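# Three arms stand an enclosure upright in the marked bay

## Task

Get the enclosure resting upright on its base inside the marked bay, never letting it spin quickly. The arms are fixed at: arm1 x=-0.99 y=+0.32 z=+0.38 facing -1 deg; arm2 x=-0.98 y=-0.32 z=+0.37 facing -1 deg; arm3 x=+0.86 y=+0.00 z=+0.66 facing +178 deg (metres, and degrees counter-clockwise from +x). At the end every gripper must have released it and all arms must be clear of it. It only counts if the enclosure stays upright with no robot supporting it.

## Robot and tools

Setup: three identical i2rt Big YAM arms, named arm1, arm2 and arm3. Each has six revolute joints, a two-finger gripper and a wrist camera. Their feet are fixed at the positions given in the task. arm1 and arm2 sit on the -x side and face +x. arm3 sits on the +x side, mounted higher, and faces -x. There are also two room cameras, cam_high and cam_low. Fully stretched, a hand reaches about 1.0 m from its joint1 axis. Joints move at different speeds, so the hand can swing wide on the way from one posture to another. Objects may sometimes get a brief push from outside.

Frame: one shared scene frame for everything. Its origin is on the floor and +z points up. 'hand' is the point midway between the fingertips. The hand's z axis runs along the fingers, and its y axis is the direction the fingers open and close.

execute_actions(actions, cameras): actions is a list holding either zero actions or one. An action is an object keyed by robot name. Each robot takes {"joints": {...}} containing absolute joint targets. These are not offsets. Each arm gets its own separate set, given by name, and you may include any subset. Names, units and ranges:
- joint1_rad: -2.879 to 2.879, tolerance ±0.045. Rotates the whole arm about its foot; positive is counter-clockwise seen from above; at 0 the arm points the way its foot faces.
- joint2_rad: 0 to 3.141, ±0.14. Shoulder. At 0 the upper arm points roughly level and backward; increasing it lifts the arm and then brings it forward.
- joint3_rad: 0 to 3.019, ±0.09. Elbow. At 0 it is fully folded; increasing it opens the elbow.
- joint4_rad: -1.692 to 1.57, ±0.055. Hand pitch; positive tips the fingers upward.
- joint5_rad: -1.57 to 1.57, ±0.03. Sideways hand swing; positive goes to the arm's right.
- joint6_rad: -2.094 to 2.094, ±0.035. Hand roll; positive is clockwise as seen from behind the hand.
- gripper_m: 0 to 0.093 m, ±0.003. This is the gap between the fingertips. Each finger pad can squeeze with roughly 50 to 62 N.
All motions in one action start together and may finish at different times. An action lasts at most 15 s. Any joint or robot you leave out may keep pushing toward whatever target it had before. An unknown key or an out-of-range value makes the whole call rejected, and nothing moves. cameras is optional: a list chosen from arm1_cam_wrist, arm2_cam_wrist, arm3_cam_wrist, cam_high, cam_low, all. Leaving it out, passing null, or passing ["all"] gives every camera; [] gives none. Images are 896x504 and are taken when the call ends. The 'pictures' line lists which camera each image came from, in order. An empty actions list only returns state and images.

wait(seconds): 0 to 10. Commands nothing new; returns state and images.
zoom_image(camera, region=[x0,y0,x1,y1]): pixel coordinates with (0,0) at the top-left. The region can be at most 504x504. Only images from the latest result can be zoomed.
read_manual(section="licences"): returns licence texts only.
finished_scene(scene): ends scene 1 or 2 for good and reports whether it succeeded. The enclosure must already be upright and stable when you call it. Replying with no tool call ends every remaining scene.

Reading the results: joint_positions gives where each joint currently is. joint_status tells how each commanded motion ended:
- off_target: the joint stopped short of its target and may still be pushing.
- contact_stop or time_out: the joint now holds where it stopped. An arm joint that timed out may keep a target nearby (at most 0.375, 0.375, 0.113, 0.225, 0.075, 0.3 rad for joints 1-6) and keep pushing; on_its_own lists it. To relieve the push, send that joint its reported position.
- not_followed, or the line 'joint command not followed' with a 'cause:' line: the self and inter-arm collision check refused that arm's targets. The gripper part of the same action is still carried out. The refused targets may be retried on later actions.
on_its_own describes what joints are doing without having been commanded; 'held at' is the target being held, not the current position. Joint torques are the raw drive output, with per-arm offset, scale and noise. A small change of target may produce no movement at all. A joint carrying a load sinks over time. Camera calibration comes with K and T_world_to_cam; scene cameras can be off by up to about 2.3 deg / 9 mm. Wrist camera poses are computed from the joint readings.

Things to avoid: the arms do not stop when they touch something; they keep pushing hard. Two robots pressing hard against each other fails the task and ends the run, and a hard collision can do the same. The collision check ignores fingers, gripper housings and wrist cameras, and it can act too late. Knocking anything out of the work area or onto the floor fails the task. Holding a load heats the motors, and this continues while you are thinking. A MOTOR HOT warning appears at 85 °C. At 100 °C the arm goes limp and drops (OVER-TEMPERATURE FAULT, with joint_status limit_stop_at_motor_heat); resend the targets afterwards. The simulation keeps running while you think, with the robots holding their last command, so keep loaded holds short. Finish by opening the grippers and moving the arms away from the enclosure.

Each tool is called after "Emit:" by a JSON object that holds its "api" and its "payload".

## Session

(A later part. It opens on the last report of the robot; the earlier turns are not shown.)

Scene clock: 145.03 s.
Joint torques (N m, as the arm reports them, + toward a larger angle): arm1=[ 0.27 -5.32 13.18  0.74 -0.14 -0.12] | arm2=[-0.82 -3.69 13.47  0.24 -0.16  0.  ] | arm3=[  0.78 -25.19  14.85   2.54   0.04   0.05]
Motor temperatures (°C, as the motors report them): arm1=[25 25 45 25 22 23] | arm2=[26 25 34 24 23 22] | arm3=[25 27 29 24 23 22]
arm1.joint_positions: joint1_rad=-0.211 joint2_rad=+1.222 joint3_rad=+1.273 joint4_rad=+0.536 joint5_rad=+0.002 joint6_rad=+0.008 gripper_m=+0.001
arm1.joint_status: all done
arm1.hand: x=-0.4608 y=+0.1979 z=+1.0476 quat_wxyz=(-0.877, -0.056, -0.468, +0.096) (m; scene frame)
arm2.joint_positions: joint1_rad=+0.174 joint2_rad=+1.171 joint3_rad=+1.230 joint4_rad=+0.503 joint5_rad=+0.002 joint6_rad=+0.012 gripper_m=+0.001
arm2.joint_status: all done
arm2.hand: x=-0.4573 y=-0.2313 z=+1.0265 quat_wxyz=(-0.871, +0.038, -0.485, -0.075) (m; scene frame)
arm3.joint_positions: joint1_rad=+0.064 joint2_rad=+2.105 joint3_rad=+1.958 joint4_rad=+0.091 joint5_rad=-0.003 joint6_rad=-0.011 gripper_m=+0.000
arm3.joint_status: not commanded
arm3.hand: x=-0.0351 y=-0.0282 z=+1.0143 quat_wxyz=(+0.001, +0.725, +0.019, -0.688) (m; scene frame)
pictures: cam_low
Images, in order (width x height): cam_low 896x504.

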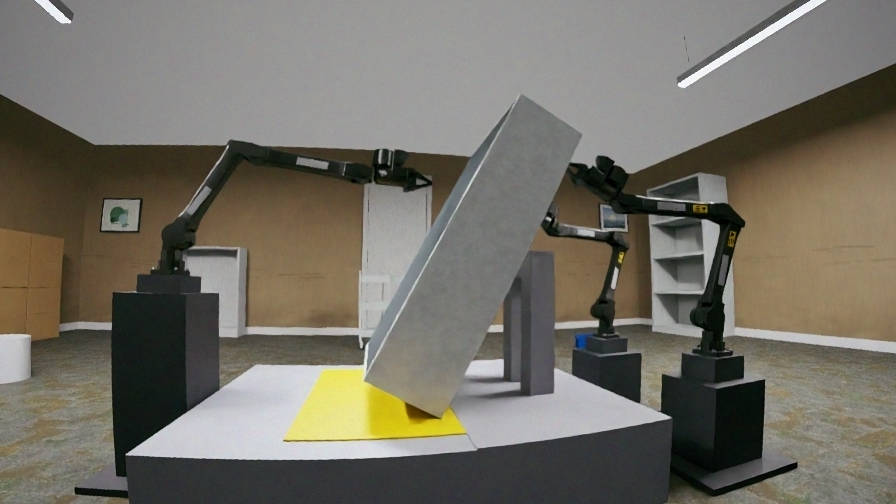

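Emit:
{"api": "execute_actions", "payload": {"actions": [{"arm1":{"joints":{"joint1_rad":-0.192,"joint2_rad":1.34,"joint3_rad":1.425,"joint4_rad":0.45}},"arm2":{"joints":{"joint1_rad":0.16,"joint2_rad":1.285,"joint3_rad":1.405,"joint4_rad":0.42}},"arm3":{"joints":{"joint2_rad":2.15,"joint3_rad":2.216,"joint4_rad":0.03}}}], "cameras": []}}

Emit:
{"api": "execute_actions", "payload": {"actions": [{"arm1":{"joints":{"joint1_rad":-0.182,"joint2_rad":1.405,"joint3_rad":1.525,"joint4_rad":0.39}},"arm2":{"joints":{"joint1_rad":0.153,"joint2_rad":1.35,"joint3_rad":1.505,"joint4_rad":0.36}}}], "cameras": []}}

Emit:
{"api": "execute_actions", "payload": {"actions": [{"arm1":{"joints":{"joint1_rad":-0.173,"joint2_rad":1.47,"joint3_rad":1.625,"joint4_rad":0.33}},"arm2":{"joints":{"joint1_rad":0.147,"joint2_rad":1.415,"joint3_rad":1.605,"joint4_rad":0.3}}}]}}

Scene clock: 164.40 s.
Joint torques (N m, as the arm reports them, + toward a larger angle): arm1=[ 0.6  -7.08 12.85  0.89 -0.19 -0.13] | arm2=[-0.89 -5.15 13.07  0.42 -0.11  0.  ] | arm3=[  0.33 -25.72  14.95   1.53   0.08   0.07]
Motor temperatures (°C, as the motors report them): arm1=[25 25 44 25 22 23] | arm2=[26 25 34 24 23 22] | arm3=[25 27 30 24 23 22]
arm1.joint_positions: joint1_rad=-0.202 joint2_rad=+1.297 joint3_rad=+1.381 joint4_rad=+0.471 joint5_rad=+0.003 joint6_rad=+0.008 gripper_m=+0.001
arm1.joint_status: all done
arm1.hand: x=-0.4288 y=+0.1957 z=+1.0578 quat_wxyz=(-0.870, -0.056, -0.482, +0.091) (m; scene frame)
arm2.joint_positions: joint1_rad=+0.167 joint2_rad=+1.242 joint3_rad=+1.336 joint4_rad=+0.440 joint5_rad=+0.001 joint6_rad=+0.012 gripper_m=+0.001
arm2.joint_status: all done
arm2.hand: x=-0.4276 y=-0.2300 z=+1.0386 quat_wxyz=(-0.864, +0.038, -0.497, -0.072) (m; scene frame)
arm3.joint_positions: joint1_rad=+0.064 joint2_rad=+2.147 joint3_rad=+2.173 joint4_rad=+0.043 joint5_rad=-0.003 joint6_rad=-0.011 gripper_m=+0.000
arm3.joint_status: all done
arm3.hand: x=-0.0507 y=-0.0298 z=+1.1001 quat_wxyz=(+0.002, +0.681, +0.019, -0.732) (m; scene frame)
pictures: none
No camera images: the call's "cameras" was empty. Leave "cameras" out to get every camera's image.

Scene clock: 165.27 s.
Joint torques (N m, as the arm reports them, + toward a larger angle): arm1=[-0.01 -9.31 12.41  1.27 -0.23 -0.11] | arm2=[-0.93 -6.61 12.83  0.55 -0.09  0.  ] | arm3=[  0.8  -25.79  14.6    1.59   0.08   0.13]
Motor temperatures (°C, as the motors report them): arm1=[25 25 44 25 22 23] | arm2=[26 25 34 24 23 22] | arm3=[25 27 30 24 23 22]
arm1.joint_positions: joint1_rad=-0.194 joint2_rad=+1.370 joint3_rad=+1.484 joint4_rad=+0.407 joint5_rad=+0.004 joint6_rad=+0.008 gripper_m=+0.001
arm1.joint_status: all done
arm1.hand: x=-0.3969 y=+0.1939 z=+1.0631 quat_wxyz=(-0.861, -0.056, -0.497, +0.087) (m; scene frame)
arm2.joint_positions: joint1_rad=+0.161 joint2_rad=+1.311 joint3_rad=+1.439 joint4_rad=+0.378 joint5_rad=+0.001 joint6_rad=+0.012 gripper_m=+0.001
arm2.joint_status: all done
arm2.hand: x=-0.3987 y=-0.2289 z=+1.0481 quat_wxyz=(-0.857, +0.037, -0.510, -0.069) (m; scene frame)
arm3.joint_positions: joint1_rad=+0.064 joint2_rad=+2.147 joint3_rad=+2.173 joint4_rad=+0.043 joint5_rad=-0.003 joint6_rad=-0.011 gripper_m=+0.000
arm3.joint_status: not commanded
arm3.hand: x=-0.0507 y=-0.0298 z=+1.1001 quat_wxyz=(+0.002, +0.681, +0.019, -0.732) (m; scene frame)
pictures: none
No camera images: the call's "cameras" was empty. Leave "cameras" out to get every camera's image.

Scene clock: 166.17 s.
Joint torques (N m, as the arm reports them, + toward a larger angle): arm1=[  0.37 -11.71  12.66   1.61  -0.23  -0.13] | arm2=[-1.02 -8.2  12.69  0.74 -0.08  0.  ] | arm3=[  0.45 -25.93  14.94   1.59   0.08   0.12]
Motor temperatures (°C, as the motors report them): arm1=[25 25 44 25 22 23] | arm2=[26 25 34 24 23 22] | arm3=[25 27 30 24 23 22]
arm1.joint_positions: joint1_rad=-0.185 joint2_rad=+1.445 joint3_rad=+1.583 joint4_rad=+0.343 joint5_rad=+0.004 joint6_rad=+0.008 gripper_m=+0.001
arm1.joint_status: all done
arm1.hand: x=-0.3645 y=+0.1928 z=+1.0640 quat_wxyz=(-0.852, -0.055, -0.514, +0.082) (m; scene frame)
arm2.joint_positions: joint1_rad=+0.156 joint2_rad=+1.384 joint3_rad=+1.541 joint4_rad=+0.313 joint5_rad=+0.000 joint6_rad=+0.012 gripper_m=+0.001
arm2.joint_status: all done
arm2.hand: x=-0.3686 y=-0.2275 z=+1.0531 quat_wxyz=(-0.848, +0.037, -0.524, -0.066) (m; scene frame)
arm3.joint_positions: joint1_rad=+0.064 joint2_rad=+2.147 joint3_rad=+2.173 joint4_rad=+0.043 joint5_rad=-0.003 joint6_rad=-0.011 gripper_m=+0.000
arm3.joint_status: not commanded
arm3.hand: x=-0.0507 y=-0.0298 z=+1.1001 quat_wxyz=(+0.002, +0.681, +0.019, -0.732) (m; scene frame)
pictures: arm1_cam_wrist, arm2_cam_wrist, arm3_cam_wrist, cam_high, cam_low
camera_calibration (this result's frames):
arm1_cam_wrist: T_world_to_cam=[[-0.19444, -0.980855, -0.0108336, 0.129767], [-0.128194, 0.0363592, -0.991082, 1.00777], [0.972502, -0.191318, -0.132809, 0.658032], [0, 0, 0, 1]] pos_world=[-0.485515, 0.216534, 1.08758]
arm2_cam_wrist: T_world_to_cam=[[0.165807, -0.986127, -0.00779579, -0.156901], [-0.161286, -0.0193181, -0.986719, 0.980452], [0.97288, 0.164863, -0.162251, 0.689426], [0, 0, 0, 1]] pos_world=[-0.48658, -0.249445, 1.07807]
arm3_cam_wrist: T_world_to_cam=[[-0.033274, 0.999384, 0.0111763, 0.0174472], [0.519386, 0.0268445, -0.854118, 0.973876], [-0.853891, -0.0226151, -0.51996, 0.649186], [0, 0, 0, 1]] pos_world=[0.049097, -0.0288983, 1.16916]
Images, in order (width x height): arm1_cam_wrist 896x504, arm2_cam_wrist 896x504, arm3_cam_wrist 896x504, cam_high 896x504, cam_low 896x504.

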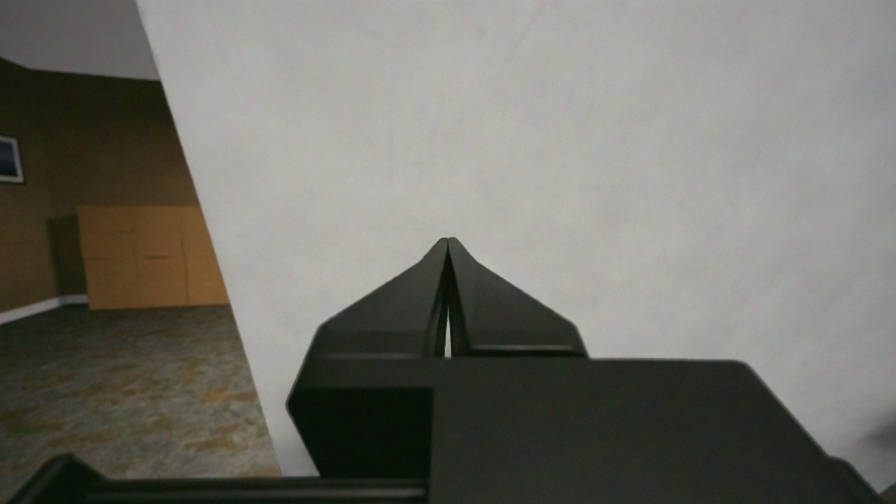

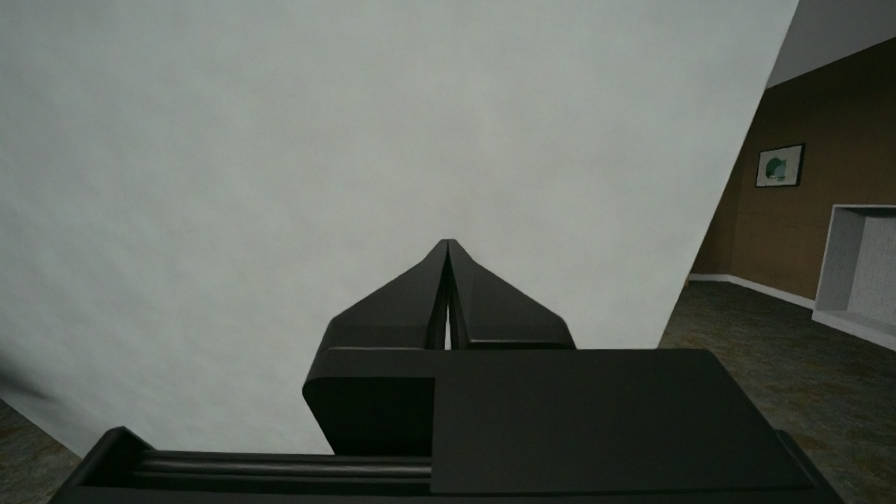

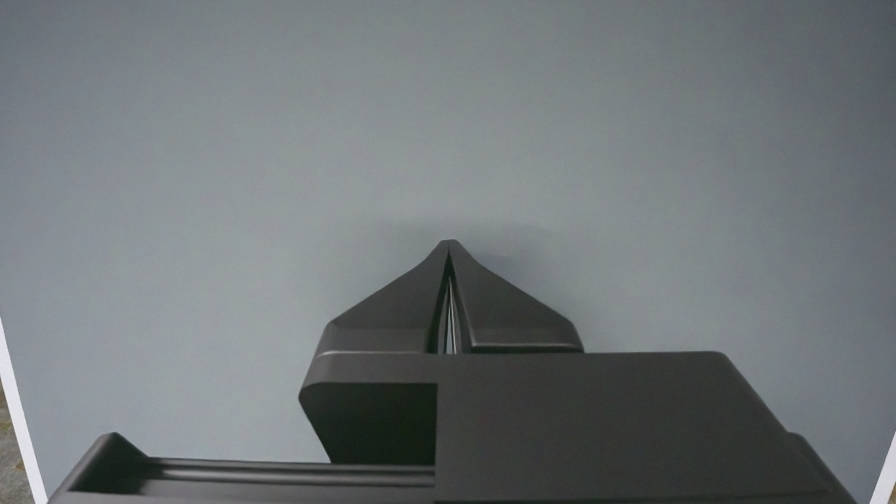

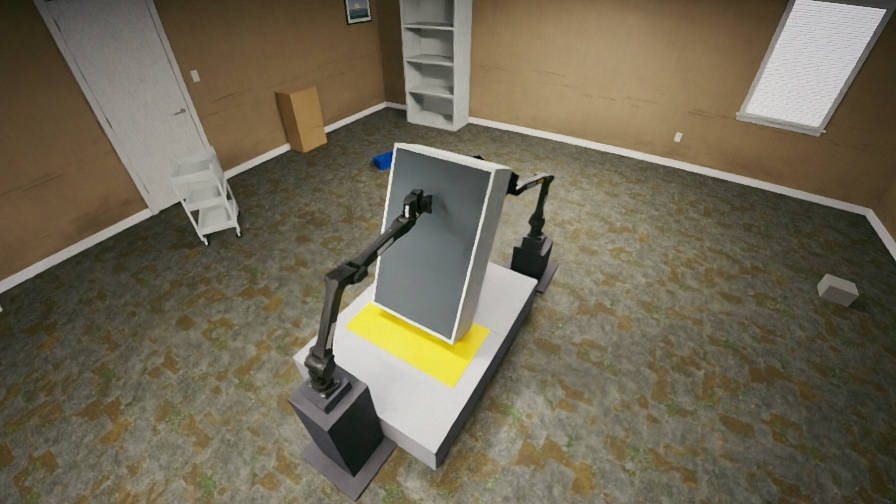

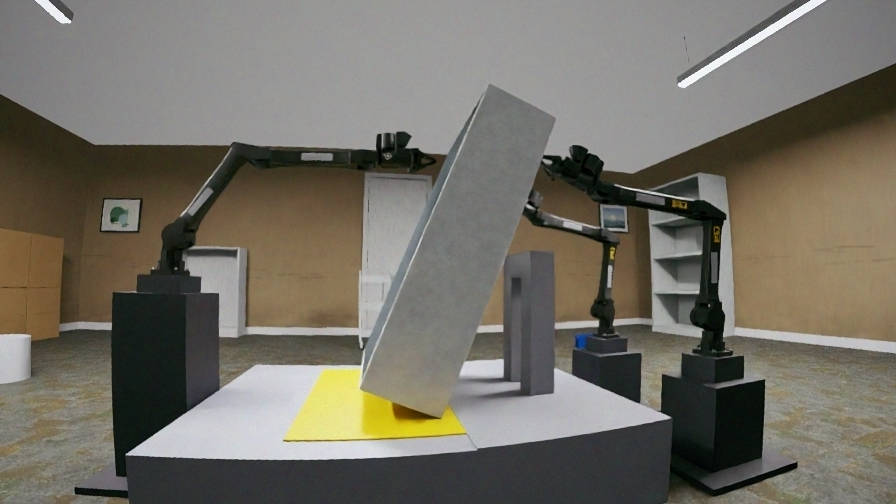

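Emit:
{"api": "execute_actions", "payload": {"actions": [{"arm1":{"joints":{"joint1_rad":-0.165,"joint2_rad":1.535,"joint3_rad":1.725,"joint4_rad":0.28}},"arm2":{"joints":{"joint1_rad":0.141,"joint2_rad":1.48,"joint3_rad":1.7,"joint4_rad":0.25}}}], "cameras": []}}

Emit:
{"api": "execute_actions", "payload": {"actions": [{"arm1":{"joints":{"joint1_rad":-0.16,"joint2_rad":1.58,"joint3_rad":1.79,"joint4_rad":0.25}},"arm2":{"joints":{"joint1_rad":0.137,"joint2_rad":1.525,"joint3_rad":1.765,"joint4_rad":0.22}}}], "cameras": ["cam_low","arm3_cam_wrist"]}}

Scene clock: 172.80 s.
Joint torques (N m, as the arm reports them, + toward a larger angle): arm1=[  0.01 -13.9   12.72   1.74  -0.17  -0.11] | arm2=[-1.16 -9.95 12.67  0.91 -0.08  0.01] | arm3=[  0.35 -24.78  14.66   1.48   0.04   0.09]
Motor temperatures (°C, as the motors report them): arm1=[25 25 43 25 22 23] | arm2=[26 26 34 24 23 22] | arm3=[25 27 30 24 23 22]
arm1.joint_positions: joint1_rad=-0.175 joint2_rad=+1.521 joint3_rad=+1.681 joint4_rad=+0.288 joint5_rad=+0.003 joint6_rad=+0.008 gripper_m=+0.001
arm1.joint_status: all done
arm1.hand: x=-0.3322 y=+0.1932 z=+1.0621 quat_wxyz=(-0.844, -0.054, -0.529, +0.077) (m; scene frame)
arm2.joint_positions: joint1_rad=+0.151 joint2_rad=+1.459 joint3_rad=+1.637 joint4_rad=+0.260 joint5_rad=+0.000 joint6_rad=+0.012 gripper_m=+0.001
arm2.joint_status: all done
arm2.hand: x=-0.3374 y=-0.2259 z=+1.0526 quat_wxyz=(-0.840, +0.037, -0.538, -0.063) (m; scene frame)
arm3.joint_positions: joint1_rad=+0.064 joint2_rad=+2.147 joint3_rad=+2.173 joint4_rad=+0.043 joint5_rad=-0.003 joint6_rad=-0.011 gripper_m=+0.000
arm3.joint_status: not commanded
arm3.hand: x=-0.0507 y=-0.0298 z=+1.1001 quat_wxyz=(+0.002, +0.681, +0.019, -0.732) (m; scene frame)
pictures: none
No camera images: the call's "cameras" was empty. Leave "cameras" out to get every camera's image.

Scene clock: 173.67 s.
Joint torques (N m, as the arm reports them, + toward a larger angle): arm1=[ -0.21 -13.7   13.1    1.62  -0.15  -0.09] | arm2=[-1.17 -9.61 13.11  0.96 -0.08  0.  ] | arm3=[  0.56 -25.54  14.44   1.39   0.04   0.07]
Motor temperatures (°C, as the motors report them): arm1=[25 25 43 25 22 23] | arm2=[26 26 34 24 23 22] | arm3=[25 27 30 24 23 22]
arm1.joint_positions: joint1_rad=-0.171 joint2_rad=+1.559 joint3_rad=+1.740 joint4_rad=+0.256 joint5_rad=+0.003 joint6_rad=+0.008 gripper_m=+0.001
arm1.joint_status: all done
arm1.hand: x=-0.3178 y=+0.1931 z=+1.0658 quat_wxyz=(-0.841, -0.053, -0.533, +0.075) (m; scene frame)
arm2.joint_positions: joint1_rad=+0.148 joint2_rad=+1.496 joint3_rad=+1.696 joint4_rad=+0.230 joint5_rad=+0.000 joint6_rad=+0.012 gripper_m=+0.001
arm2.joint_status: all done
arm2.hand: x=-0.3237 y=-0.2258 z=+1.0577 quat_wxyz=(-0.838, +0.036, -0.542, -0.062) (m; scene frame)
arm3.joint_positions: joint1_rad=+0.064 joint2_rad=+2.145 joint3_rad=+2.175 joint4_rad=+0.042 joint5_rad=-0.003 joint6_rad=-0.011 gripper_m=+0.000
arm3.joint_status: not commanded
arm3.hand: x=-0.0498 y=-0.0297 z=+1.1036 quat_wxyz=(+0.002, +0.679, +0.019, -0.734) (m; scene frame)
pictures: arm3_cam_wrist, cam_low
camera_calibration (this result's frames):
arm3_cam_wrist: T_world_to_cam=[[-0.0329027, 0.999396, 0.0111748, 0.0174169], [0.516131, 0.0265648, -0.856098, 0.978445], [-0.855878, -0.0224003, -0.516693, 0.648078], [0, 0, 0, 1]] pos_world=[0.0502428, -0.0288815, 1.17231]
Images, in order (width x height): arm3_cam_wrist 896x504, cam_low 896x504.

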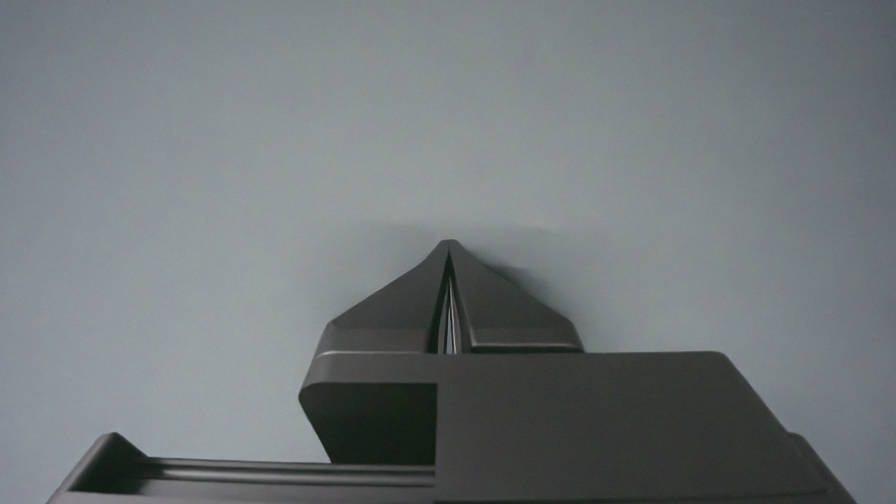

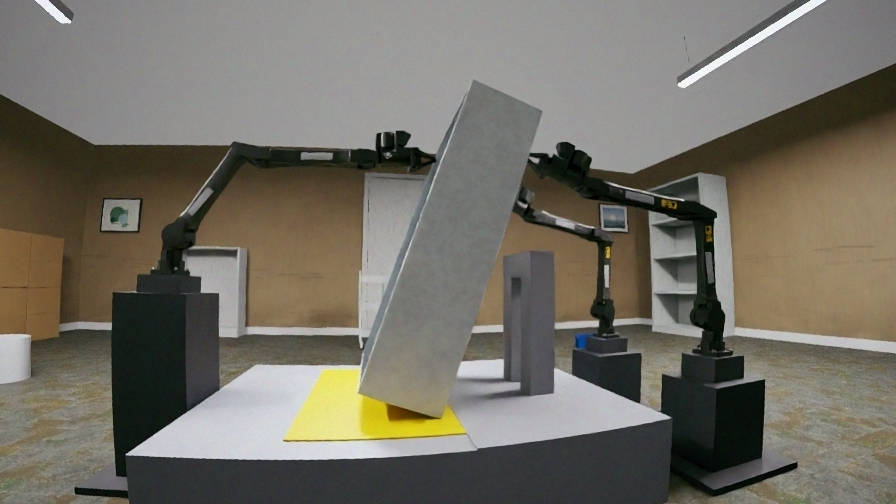

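Emit:
{"api": "execute_actions", "payload": {"actions": [{"arm1":{"joints":{"joint1_rad":-0.155,"joint2_rad":1.635,"joint3_rad":1.87,"joint4_rad":0.21}},"arm2":{"joints":{"joint1_rad":0.133,"joint2_rad":1.578,"joint3_rad":1.84,"joint4_rad":0.18}},"arm3":{"joints":{"joint2_rad":2.055,"joint3_rad":2.03,"joint4_rad":0.09}}}], "cameras": ["cam_low"]}}

Scene clock: 181.27 s.
Joint torques (N m, as the arm reports them, + toward a larger angle): arm1=[  0.17 -16.28  12.94   1.75  -0.17  -0.14] | arm2=[ -1.16 -13.06  12.75   1.24  -0.07   0.  ] | arm3=[  1.83 -24.26  10.96   2.74   0.03   0.1 ]
Motor temperatures (°C, as the motors report them): arm1=[25 26 44 25 22 23] | arm2=[26 26 34 24 23 22] | arm3=[25 27 30 24 23 22]
arm1.joint_positions: joint1_rad=-0.163 joint2_rad=+1.631 joint3_rad=+1.823 joint4_rad=+0.215 joint5_rad=+0.002 joint6_rad=+0.008 gripper_m=+0.001
arm1.joint_status: all done
arm1.hand: x=-0.2876 y=+0.1937 z=+1.0573 quat_wxyz=(-0.833, -0.052, -0.546, +0.071) (m; scene frame)
arm2.joint_positions: joint1_rad=+0.144 joint2_rad=+1.573 joint3_rad=+1.776 joint4_rad=+0.184 joint5_rad=+0.000 joint6_rad=+0.012 gripper_m=+0.001
arm2.joint_status: all done
arm2.hand: x=-0.2904 y=-0.2241 z=+1.0448 quat_wxyz=(-0.826, +0.036, -0.560, -0.059) (m; scene frame)
arm3.joint_positions: joint1_rad=+0.064 joint2_rad=+2.053 joint3_rad=+2.037 joint4_rad=+0.074 joint5_rad=-0.003 joint6_rad=-0.011 gripper_m=+0.000
arm3.joint_status: all done
arm3.hand: x=-0.0234 y=-0.0291 z=+1.1049 quat_wxyz=(+0.002, +0.685, +0.019, -0.729) (m; scene frame)
pictures: cam_low
Images, in order (width x height): cam_low 896x504.

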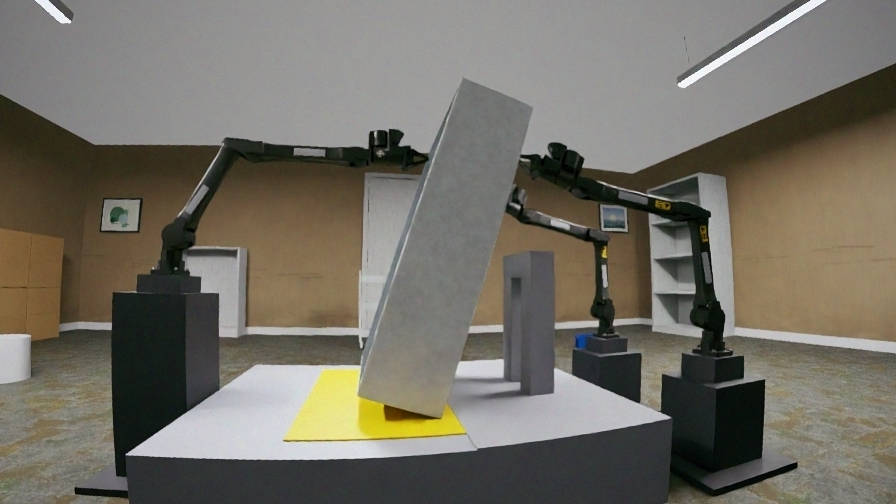

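Emit:
{"api": "execute_actions", "payload": {"actions": [{"arm1":{"joints":{"joint1_rad":-0.15,"joint2_rad":1.7,"joint3_rad":1.955,"joint4_rad":0.17}},"arm2":{"joints":{"joint1_rad":0.13,"joint2_rad":1.64,"joint3_rad":1.925,"joint4_rad":0.14}},"arm3":{"joints":{"joint2_rad":1.985,"joint3_rad":1.875,"joint4_rad":0.15}}}], "cameras": ["cam_low"]}}

Scene clock: 203.93 s.
Joint torques (N m, as the arm reports them, + toward a larger angle): arm1=[ -0.2  -17.54  13.11   1.77  -0.13  -0.12] | arm2=[ -1.23 -13.93  13.27   1.21  -0.08   0.  ] | arm3=[  2.19 -21.73  11.23   2.82   0.08   0.05]
Motor temperatures (°C, as the motors report them): arm1=[25 26 44 25 22 23] | arm2=[26 26 35 24 23 22] | arm3=[25 27 28 24 23 22]
arm1.joint_positions: joint1_rad=-0.159 joint2_rad=+1.693 joint3_rad=+1.905 joint4_rad=+0.175 joint5_rad=+0.002 joint6_rad=+0.008 gripper_m=+0.001
arm1.joint_status: all done
arm1.hand: x=-0.2644 y=+0.1924 z=+1.0547 quat_wxyz=(-0.828, -0.052, -0.554, +0.069) (m; scene frame)
arm2.joint_positions: joint1_rad=+0.140 joint2_rad=+1.632 joint3_rad=+1.853 joint4_rad=+0.146 joint5_rad=+0.000 joint6_rad=+0.012 gripper_m=+0.001
arm2.joint_status: all done
arm2.hand: x=-0.2678 y=-0.2238 z=+1.0424 quat_wxyz=(-0.820, +0.035, -0.568, -0.057) (m; scene frame)
arm3.joint_positions: joint1_rad=+0.064 joint2_rad=+1.968 joint3_rad=+1.873 joint4_rad=+0.133 joint5_rad=-0.003 joint6_rad=-0.011 gripper_m=+0.000
arm3.joint_status: all done
arm3.hand: x=+0.0048 y=-0.0281 z=+1.0891 quat_wxyz=(+0.002, +0.692, +0.019, -0.722) (m; scene frame)
pictures: cam_low
Images, in order (width x height): cam_low 896x504.

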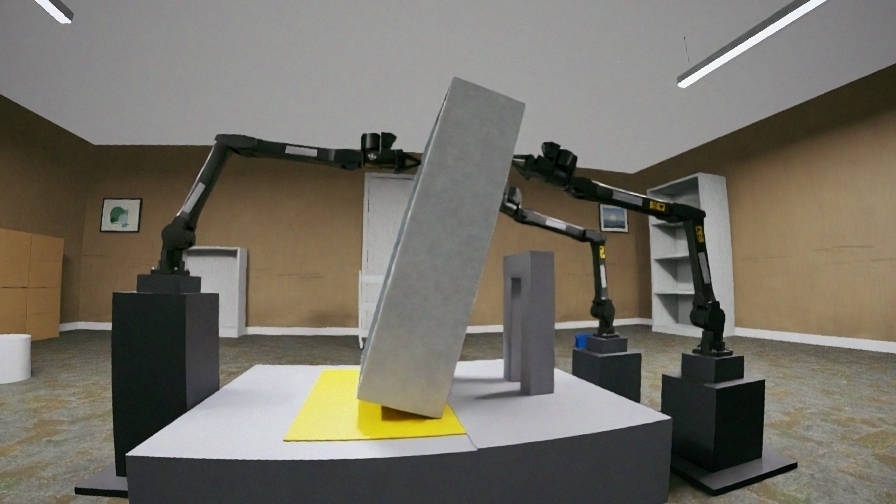

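Emit:
{"api": "execute_actions", "payload": {"actions": [{"arm1":{"joints":{"joint2_rad":1.755,"joint3_rad":2.025,"joint4_rad":0.14}},"arm2":{"joints":{"joint2_rad":1.69,"joint3_rad":1.99,"joint4_rad":0.11}},"arm3":{"joints":{"joint2_rad":1.93,"joint3_rad":1.76,"joint4_rad":0.19}}}], "cameras": ["cam_low"]}}

Scene clock: 209.20 s.
Joint torques (N m, as the arm reports them, + toward a larger angle): arm1=[ -0.09 -17.59  13.3    1.82  -0.09  -0.11] | arm2=[ -1.22 -14.31  13.28   1.16  -0.09   0.  ] | arm3=[ -0.08 -20.8   11.41   2.71   0.04   0.06]
Motor temperatures (°C, as the motors report them): arm1=[25 27 44 25 22 23] | arm2=[26 26 35 24 23 22] | arm3=[25 27 28 24 23 22]
arm1.joint_positions: joint1_rad=-0.159 joint2_rad=+1.745 joint3_rad=+1.975 joint4_rad=+0.146 joint5_rad=+0.002 joint6_rad=+0.008 gripper_m=+0.001
arm1.joint_status: all done
arm1.hand: x=-0.2456 y=+0.1895 z=+1.0515 quat_wxyz=(-0.825, -0.052, -0.559, +0.068) (m; scene frame)
arm2.joint_positions: joint1_rad=+0.140 joint2_rad=+1.680 joint3_rad=+1.919 joint4_rad=+0.116 joint5_rad=+0.001 joint6_rad=+0.012 gripper_m=+0.001
arm2.joint_status: all done
arm2.hand: x=-0.2503 y=-0.2216 z=+1.0407 quat_wxyz=(-0.817, +0.036, -0.573, -0.057) (m; scene frame)
arm3.joint_positions: joint1_rad=+0.064 joint2_rad=+1.909 joint3_rad=+1.755 joint4_rad=+0.175 joint5_rad=-0.003 joint6_rad=-0.011 gripper_m=+0.000
arm3.joint_status: all done
arm3.hand: x=+0.0266 y=-0.0277 z=+1.0738 quat_wxyz=(+0.002, +0.698, +0.019, -0.716) (m; scene frame)
pictures: cam_low
Images, in order (width x height): cam_low 896x504.

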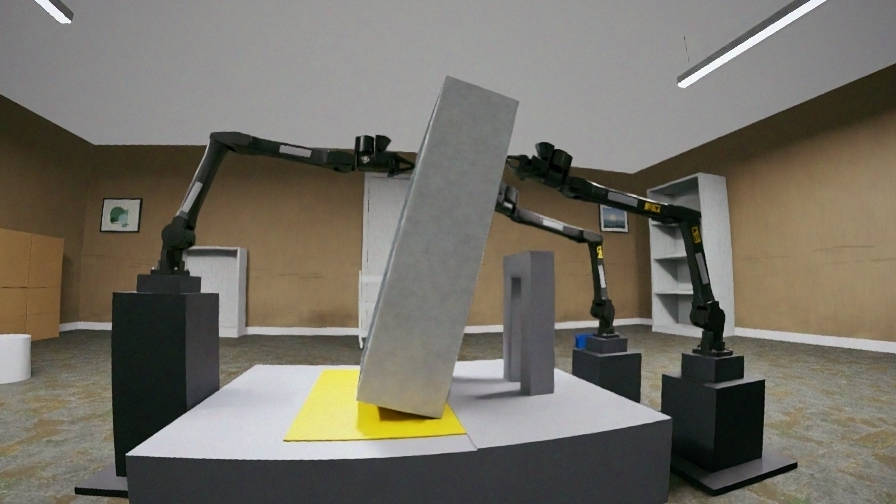

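Emit:
{"api": "execute_actions", "payload": {"actions": [{"arm1":{"joints":{"joint1_rad":-0.14,"joint2_rad":1.81,"joint3_rad":2.095,"joint4_rad":0.11}},"arm2":{"joints":{"joint1_rad":0.12,"joint2_rad":1.74,"joint3_rad":2.055,"joint4_rad":0.08}},"arm3":{"joints":{"joint2_rad":1.865,"joint3_rad":1.675,"joint4_rad":0.22}}}], "cameras": ["cam_low"]}}

Scene clock: 214.97 s.
Joint torques (N m, as the arm reports them, + toward a larger angle): arm1=[  0.07 -19.27  13.06   1.88  -0.12  -0.1 ] | arm2=[ -1.24 -14.87  13.17   1.17  -0.01   0.  ] | arm3=[  0.1  -19.86  12.52   2.7    0.08   0.08]
Motor temperatures (°C, as the motors report them): arm1=[25 27 45 25 22 23] | arm2=[26 26 35 24 23 22] | arm3=[25 27 29 24 23 22]
arm1.joint_positions: joint1_rad=-0.149 joint2_rad=+1.801 joint3_rad=+2.045 joint4_rad=+0.116 joint5_rad=+0.002 joint6_rad=+0.008 gripper_m=+0.001
arm1.joint_status: all done
arm1.hand: x=-0.2248 y=+0.1939 z=+1.0457 quat_wxyz=(-0.821, -0.049, -0.566, +0.064) (m; scene frame)
arm2.joint_positions: joint1_rad=+0.130 joint2_rad=+1.729 joint3_rad=+1.985 joint4_rad=+0.087 joint5_rad=-0.001 joint6_rad=+0.012 gripper_m=+0.001
arm2.joint_status: all done
arm2.hand: x=-0.2323 y=-0.2264 z=+1.0386 quat_wxyz=(-0.814, +0.034, -0.578, -0.053) (m; scene frame)
arm3.joint_positions: joint1_rad=+0.065 joint2_rad=+1.846 joint3_rad=+1.657 joint4_rad=+0.202 joint5_rad=-0.003 joint6_rad=-0.010 gripper_m=+0.000
arm3.joint_status: all done
arm3.hand: x=+0.0505 y=-0.0273 z=+1.0700 quat_wxyz=(+0.002, +0.701, +0.019, -0.713) (m; scene frame)
pictures: cam_low
Images, in order (width x height): cam_low 896x504.

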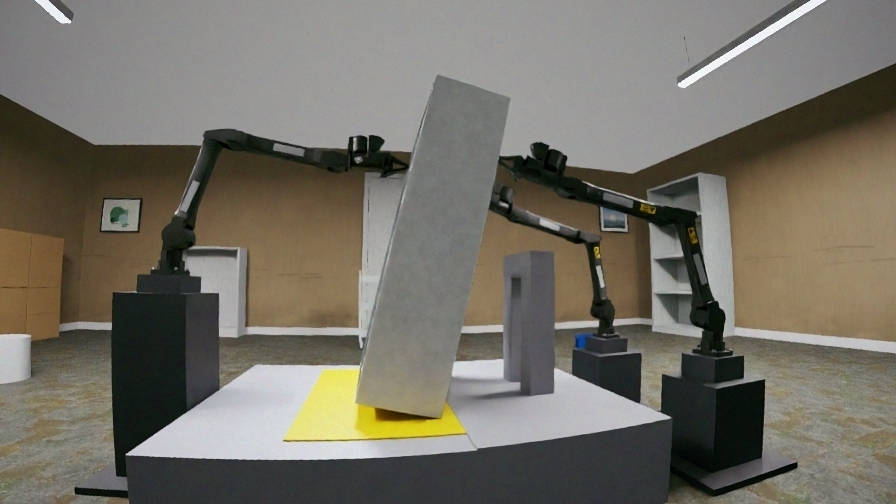

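Emit:
{"api": "execute_actions", "payload": {"actions": [{"arm3":{"joints":{"joint2_rad":1.82,"joint3_rad":1.585,"joint4_rad":0.25}}}], "cameras": ["cam_low"]}}

Emit:
{"api": "execute_actions", "payload": {"actions": [{"arm3":{"joints":{"joint2_rad":1.775,"joint3_rad":1.5,"joint4_rad":0.28}}}], "cameras": ["cam_low"]}}

Scene clock: 221.33 s.
Joint torques (N m, as the arm reports them, + toward a larger angle): arm1=[  0.13 -19.15  13.15   1.79  -0.13  -0.12] | arm2=[ -1.19 -14.77  13.11   1.17  -0.01   0.01] | arm3=[ -0.1  -16.37  14.06   2.61   0.08   0.02]
Motor temperatures (°C, as the motors report them): arm1=[25 27 45 25 22 23] | arm2=[26 27 35 24 23 22] | arm3=[25 27 29 24 23 22]
arm1.joint_positions: joint1_rad=-0.149 joint2_rad=+1.801 joint3_rad=+2.045 joint4_rad=+0.116 joint5_rad=+0.002 joint6_rad=+0.008 gripper_m=+0.001
arm1.joint_status: not commanded
arm1.hand: x=-0.2248 y=+0.1939 z=+1.0457 quat_wxyz=(-0.821, -0.049, -0.566, +0.064) (m; scene frame)
arm2.joint_positions: joint1_rad=+0.130 joint2_rad=+1.729 joint3_rad=+1.985 joint4_rad=+0.087 joint5_rad=-0.001 joint6_rad=+0.012 gripper_m=+0.001
arm2.joint_status: not commanded
arm2.hand: x=-0.2323 y=-0.2264 z=+1.0386 quat_wxyz=(-0.814, +0.034, -0.578, -0.053) (m; scene frame)
arm3.joint_positions: joint1_rad=+0.065 joint2_rad=+1.781 joint3_rad=+1.551 joint4_rad=+0.234 joint5_rad=-0.003 joint6_rad=-0.010 gripper_m=+0.000
arm3.joint_status: all done
arm3.hand: x=+0.0765 y=-0.0271 z=+1.0628 quat_wxyz=(+0.003, +0.704, +0.019, -0.710) (m; scene frame)
pictures: cam_low
Images, in order (width x height): cam_low 896x504.

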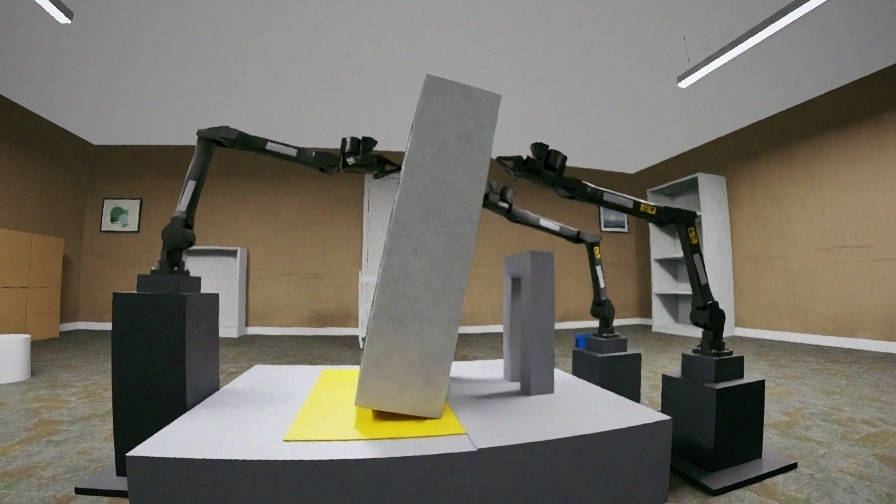

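Scene clock: 222.53 s.
Joint torques (N m, as the arm reports them, + toward a larger angle): arm1=[  0.19 -19.32  13.14   1.73  -0.14  -0.13] | arm2=[ -1.17 -14.75  13.12   1.18  -0.01   0.  ] | arm3=[  0.62 -13.59  14.44   2.46   0.02   0.05]
Motor temperatures (°C, as the motors report them): arm1=[25 27 45 25 22 23] | arm2=[26 27 35 24 23 22] | arm3=[25 27 29 24 23 22]
arm1.joint_positions: joint1_rad=-0.149 joint2_rad=+1.801 joint3_rad=+2.045 joint4_rad=+0.116 joint5_rad=+0.002 joint6_rad=+0.008 gripper_m=+0.001
arm1.joint_status: not commanded
arm1.hand: x=-0.2248 y=+0.1939 z=+1.0457 quat_wxyz=(-0.821, -0.049, -0.566, +0.064) (m; scene frame)
arm2.joint_positions: joint1_rad=+0.130 joint2_rad=+1.729 joint3_rad=+1.985 joint4_rad=+0.087 joint5_rad=-0.001 joint6_rad=+0.012 gripper_m=+0.001
arm2.joint_status: not commanded
arm2.hand: x=-0.2323 y=-0.2264 z=+1.0386 quat_wxyz=(-0.814, +0.034, -0.578, -0.053) (m; scene frame)
arm3.joint_positions: joint1_rad=+0.067 joint2_rad=+1.718 joint3_rad=+1.456 joint4_rad=+0.263 joint5_rad=-0.003 joint6_rad=-0.010 gripper_m=+0.000
arm3.joint_status: all done
arm3.hand: x=+0.1021 y=-0.0275 z=+1.0588 quat_wxyz=(+0.003, +0.705, +0.020, -0.709) (m; scene frame)
pictures: cam_low
Images, in order (width x height): cam_low 896x504.

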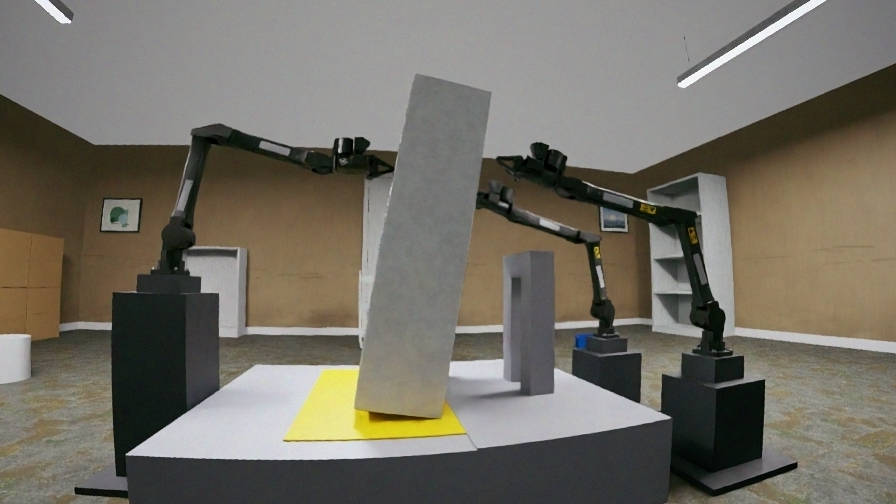

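Emit:
{"api": "execute_actions", "payload": {"actions": [{"arm1":{"joints":{"joint2_rad":1.6,"joint3_rad":1.85}},"arm2":{"joints":{"joint2_rad":1.55,"joint3_rad":1.8}},"arm3":{"joints":{"joint2_rad":1.735,"joint3_rad":1.415,"joint4_rad":0.31}}}], "cameras": []}}

Emit:
{"api": "execute_actions", "payload": {"actions": [{"arm1":{"joints":{"joint2_rad":1.4,"joint3_rad":1.65}},"arm2":{"joints":{"joint2_rad":1.35,"joint3_rad":1.6}},"arm3":{"joints":{"joint2_rad":1.695,"joint3_rad":1.335,"joint4_rad":0.335}}}], "cameras": []}}

Emit:
{"api": "execute_actions", "payload": {"actions": [{"arm1":{"joints":{"joint2_rad":1.2,"joint3_rad":1.45}},"arm2":{"joints":{"joint2_rad":1.15,"joint3_rad":1.4}},"arm3":{"joints":{"joint2_rad":1.655,"joint3_rad":1.26,"joint4_rad":0.36}}}], "cameras": ["cam_low"]}}

Scene clock: 235.10 s.
Joint torques (N m, as the arm reports them, + toward a larger angle): arm1=[  0.22 -14.48   9.44   1.95  -0.16  -0.11] | arm2=[ -1.14 -13.19   7.9    1.29  -0.01   0.01] | arm3=[  0.33 -11.54  14.91   2.27  -0.01   0.05]
Motor temperatures (°C, as the motors report them): arm1=[25 27 45 25 22 23] | arm2=[26 27 35 24 23 22] | arm3=[25 26 30 24 23 22]
arm1.joint_positions: joint1_rad=-0.149 joint2_rad=+1.589 joint3_rad=+1.845 joint4_rad=+0.112 joint5_rad=+0.002 joint6_rad=+0.008 gripper_m=+0.001
arm1.joint_status: all done
arm1.hand: x=-0.3032 y=+0.2067 z=+1.0759 quat_wxyz=(-0.823, -0.049, -0.563, +0.064) (m; scene frame)
arm2.joint_positions: joint1_rad=+0.130 joint2_rad=+1.553 joint3_rad=+1.805 joint4_rad=+0.084 joint5_rad=-0.001 joint6_rad=+0.012 gripper_m=+0.001
arm2.joint_status: all done
arm2.hand: x=-0.2966 y=-0.2341 z=+1.0527 quat_wxyz=(-0.812, +0.034, -0.581, -0.053) (m; scene frame)
arm3.joint_positions: joint1_rad=+0.068 joint2_rad=+1.658 joint3_rad=+1.365 joint4_rad=+0.293 joint5_rad=-0.003 joint6_rad=-0.010 gripper_m=+0.000
arm3.joint_status: all done
arm3.hand: x=+0.1276 y=-0.0278 z=+1.0535 quat_wxyz=(+0.004, +0.705, +0.020, -0.709) (m; scene frame)
pictures: none
No camera images: the call's "cameras" was empty. Leave "cameras" out to get every camera's image.

Scene clock: 236.33 s.
Joint torques (N m, as the arm reports them, + toward a larger angle): arm1=[ -0.16 -11.65   9.55   2.11  -0.1   -0.14] | arm2=[-1.17 -9.91  7.96  1.36 -0.01  0.  ] | arm3=[ 0.04 -8.14 15.64  2.83  0.08  0.13]
Motor temperatures (°C, as the motors report them): arm1=[25 27 45 25 22 23] | arm2=[26 27 35 24 23 22] | arm3=[25 26 30 24 23 22]
arm1.joint_positions: joint1_rad=-0.149 joint2_rad=+1.390 joint3_rad=+1.644 joint4_rad=+0.110 joint5_rad=+0.002 joint6_rad=+0.008 gripper_m=+0.001
arm1.joint_status: all done
arm1.hand: x=-0.3780 y=+0.2189 z=+1.0814 quat_wxyz=(-0.822, -0.049, -0.564, +0.064) (m; scene frame)
arm2.joint_positions: joint1_rad=+0.130 joint2_rad=+1.347 joint3_rad=+1.603 joint4_rad=+0.081 joint5_rad=-0.001 joint6_rad=+0.012 gripper_m=+0.001
arm2.joint_status: all done
arm2.hand: x=-0.3754 y=-0.2437 z=+1.0596 quat_wxyz=(-0.812, +0.034, -0.580, -0.053) (m; scene frame)
arm3.joint_positions: joint1_rad=+0.070 joint2_rad=+1.597 joint3_rad=+1.276 joint4_rad=+0.319 joint5_rad=-0.004 joint6_rad=-0.010 gripper_m=+0.000
arm3.joint_status: all done
arm3.hand: x=+0.1534 y=-0.0281 z=+1.0479 quat_wxyz=(+0.004, +0.706, +0.021, -0.708) (m; scene frame)
pictures: none
No camera images: the call's "cameras" was empty. Leave "cameras" out to get every camera's image.

Scene clock: 237.57 s.
Joint torques (N m, as the arm reports them, + toward a larger angle): arm1=[-0.03 -8.18  9.29  2.25 -0.1  -0.09] | arm2=[-1.13 -6.82  7.93  1.45 -0.01  0.  ] | arm3=[ 0.77 -4.31 15.92  2.69  0.1   0.07]
Motor temperatures (°C, as the motors report them): arm1=[25 27 45 25 22 23] | arm2=[26 27 35 24 23 22] | arm3=[25 26 30 24 23 22]
arm1.joint_positions: joint1_rad=-0.149 joint2_rad=+1.191 joint3_rad=+1.445 joint4_rad=+0.109 joint5_rad=+0.002 joint6_rad=+0.008 gripper_m=+0.001
arm1.joint_status: all done
arm1.hand: x=-0.4525 y=+0.2311 z=+1.0727 quat_wxyz=(-0.821, -0.049, -0.565, +0.064) (m; scene frame)
arm2.joint_positions: joint1_rad=+0.130 joint2_rad=+1.144 joint3_rad=+1.404 joint4_rad=+0.080 joint5_rad=-0.001 joint6_rad=+0.012 gripper_m=+0.001
arm2.joint_status: all done
arm2.hand: x=-0.4525 y=-0.2531 z=+1.0506 quat_wxyz=(-0.813, +0.034, -0.579, -0.053) (m; scene frame)
arm3.joint_positions: joint1_rad=+0.071 joint2_rad=+1.540 joint3_rad=+1.193 joint4_rad=+0.343 joint5_rad=-0.005 joint6_rad=-0.010 gripper_m=+0.000
arm3.joint_status: all done
arm3.hand: x=+0.1783 y=-0.0282 z=+1.0417 quat_wxyz=(+0.005, +0.707, +0.022, -0.707) (m; scene frame)
pictures: cam_low
Images, in order (width x height): cam_low 896x504.

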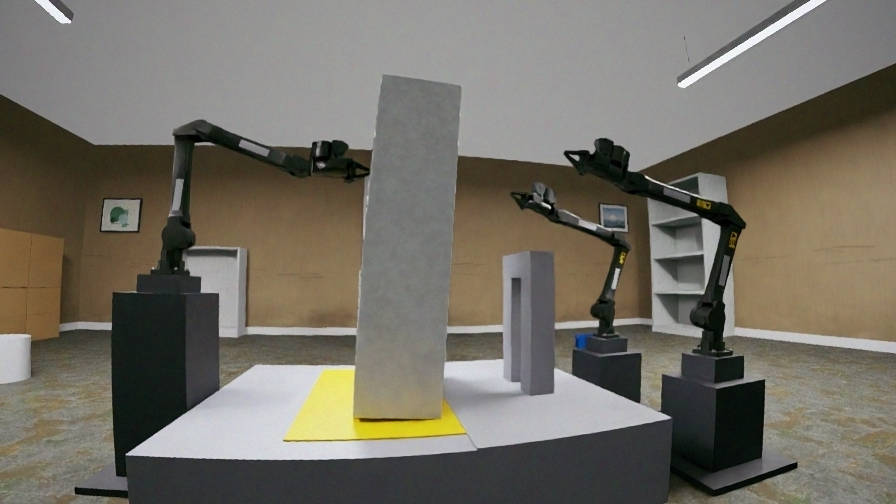

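Emit:
{"api": "execute_actions", "payload": {"actions": [{"arm1":{"joints":{"joint2_rad":1.0,"joint3_rad":1.25}},"arm2":{"joints":{"joint2_rad":0.95,"joint3_rad":1.2}},"arm3":{"joints":{"joint2_rad":1.62,"joint3_rad":1.195,"joint4_rad":0.38}}}], "cameras": []}}

Emit:
{"api": "execute_actions", "payload": {"actions": [{"arm1":{"joints":{"joint2_rad":0.8,"joint3_rad":1.05}},"arm2":{"joints":{"joint2_rad":0.75,"joint3_rad":1.0}},"arm3":{"joints":{"joint2_rad":1.585,"joint3_rad":1.14,"joint4_rad":0.4}}}], "cameras": ["cam_low"]}}

Scene clock: 243.47 s.
Joint torques (N m, as the arm reports them, + toward a larger angle): arm1=[ 0.67 -5.27  9.39  2.07 -0.14 -0.14] | arm2=[-1.13 -3.94  7.92  1.4  -0.01  0.  ] | arm3=[-0.17 -3.97 16.54  2.69  0.15  0.09]
Motor temperatures (°C, as the motors report them): arm1=[25 27 44 25 22 23] | arm2=[26 27 34 24 23 22] | arm3=[25 26 31 24 23 22]
arm1.joint_positions: joint1_rad=-0.149 joint2_rad=+0.993 joint3_rad=+1.246 joint4_rad=+0.109 joint5_rad=+0.002 joint6_rad=+0.008 gripper_m=+0.001
arm1.joint_status: all done
arm1.hand: x=-0.5244 y=+0.2428 z=+1.0498 quat_wxyz=(-0.821, -0.049, -0.565, +0.064) (m; scene frame)
arm2.joint_positions: joint1_rad=+0.130 joint2_rad=+0.943 joint3_rad=+1.205 joint4_rad=+0.080 joint5_rad=-0.001 joint6_rad=+0.012 gripper_m=+0.001
arm2.joint_status: all done
arm2.hand: x=-0.5253 y=-0.2620 z=+1.0259 quat_wxyz=(-0.814, +0.034, -0.578, -0.053) (m; scene frame)
arm3.joint_positions: joint1_rad=+0.073 joint2_rad=+1.491 joint3_rad=+1.122 joint4_rad=+0.363 joint5_rad=-0.006 joint6_rad=-0.010 gripper_m=+0.000
arm3.joint_status: all done
arm3.hand: x=+0.2001 y=-0.0286 z=+1.0355 quat_wxyz=(+0.006, +0.708, +0.023, -0.706) (m; scene frame)
pictures: none
No camera images: the call's "cameras" was empty. Leave "cameras" out to get every camera's image.

Scene clock: 244.63 s.
Joint torques (N m, as the arm reports them, + toward a larger angle): arm1=[-0.07 -2.75  9.76  2.07 -0.13 -0.15] | arm2=[-1.09 -1.26  7.8   1.4  -0.01  0.  ] | arm3=[-0.19 -1.85 17.26  2.91  0.16  0.07]
Motor temperatures (°C, as the motors report them): arm1=[25 27 44 25 22 23] | arm2=[26 26 34 24 23 22] | arm3=[25 26 31 24 23 22]
arm1.joint_positions: joint1_rad=-0.149 joint2_rad=+0.794 joint3_rad=+1.045 joint4_rad=+0.109 joint5_rad=+0.002 joint6_rad=+0.008 gripper_m=+0.001
arm1.joint_status: all done
arm1.hand: x=-0.5903 y=+0.2536 z=+1.0123 quat_wxyz=(-0.821, -0.049, -0.565, +0.064) (m; scene frame)
arm2.joint_positions: joint1_rad=+0.130 joint2_rad=+0.742 joint3_rad=+1.005 joint4_rad=+0.080 joint5_rad=-0.001 joint6_rad=+0.012 gripper_m=+0.001
arm2.joint_status: all done
arm2.hand: x=-0.5908 y=-0.2701 z=+0.9864 quat_wxyz=(-0.814, +0.034, -0.578, -0.053) (m; scene frame)
arm3.joint_positions: joint1_rad=+0.074 joint2_rad=+1.449 joint3_rad=+1.061 joint4_rad=+0.381 joint5_rad=-0.007 joint6_rad=-0.010 gripper_m=+0.000
arm3.joint_status: all done
arm3.hand: x=+0.2189 y=-0.0288 z=+1.0298 quat_wxyz=(+0.007, +0.708, +0.023, -0.706) (m; scene frame)
pictures: cam_low
Images, in order (width x height): cam_low 896x504.

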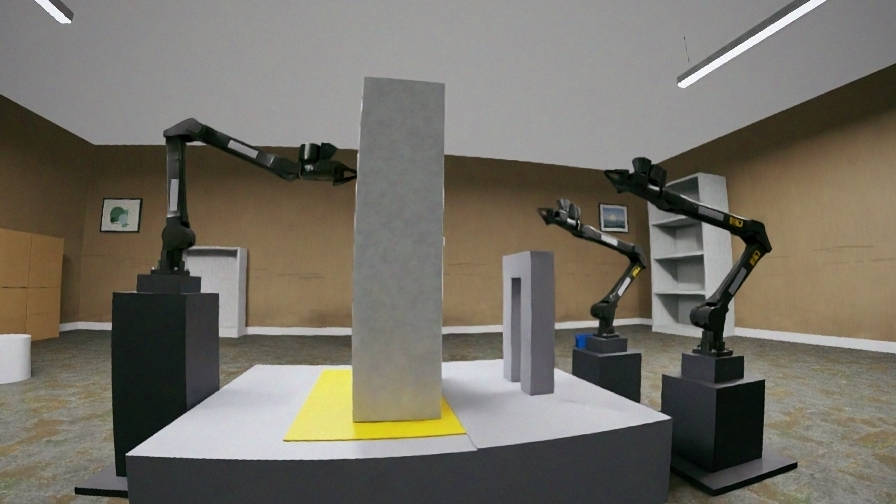

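Emit:
{"api": "execute_actions", "payload": {"actions": [{"arm3":{"joints":{"joint2_rad":1.55,"joint3_rad":1.09,"joint4_rad":0.415}}}], "cameras": ["cam_low"]}}

Scene clock: 247.43 s.
Joint torques (N m, as the arm reports them, + toward a larger angle): arm1=[-0.27 -2.25  9.5   2.05 -0.14 -0.13] | arm2=[-1.12 -1.37  7.89  1.41 -0.01  0.  ] | arm3=[-0.55 -3.05 15.46  2.12  0.17  0.13]
Motor temperatures (°C, as the motors report them): arm1=[25 26 43 25 22 23] | arm2=[26 26 33 24 23 22] | arm3=[25 25 31 24 23 22]
arm1.joint_positions: joint1_rad=-0.149 joint2_rad=+0.794 joint3_rad=+1.045 joint4_rad=+0.109 joint5_rad=+0.002 joint6_rad=+0.008 gripper_m=+0.001
arm1.joint_status: not commanded
arm1.hand: x=-0.5903 y=+0.2536 z=+1.0123 quat_wxyz=(-0.821, -0.049, -0.565, +0.064) (m; scene frame)
arm2.joint_positions: joint1_rad=+0.130 joint2_rad=+0.742 joint3_rad=+1.005 joint4_rad=+0.080 joint5_rad=-0.001 joint6_rad=+0.012 gripper_m=+0.001
arm2.joint_status: not commanded
arm2.hand: x=-0.5908 y=-0.2701 z=+0.9864 quat_wxyz=(-0.814, +0.034, -0.578, -0.053) (m; scene frame)
arm3.joint_positions: joint1_rad=+0.074 joint2_rad=+1.434 joint3_rad=+1.029 joint4_rad=+0.409 joint5_rad=-0.008 joint6_rad=-0.010 gripper_m=+0.000
arm3.joint_status: all done
arm3.hand: x=+0.2271 y=-0.0288 z=+1.0271 quat_wxyz=(+0.007, +0.703, +0.024, -0.710) (m; scene frame)
pictures: cam_low
Images, in order (width x height): cam_low 896x504.

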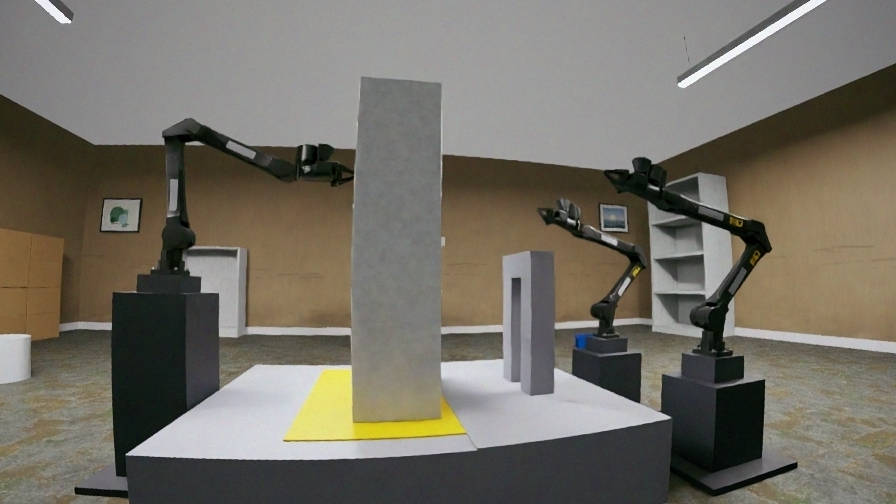

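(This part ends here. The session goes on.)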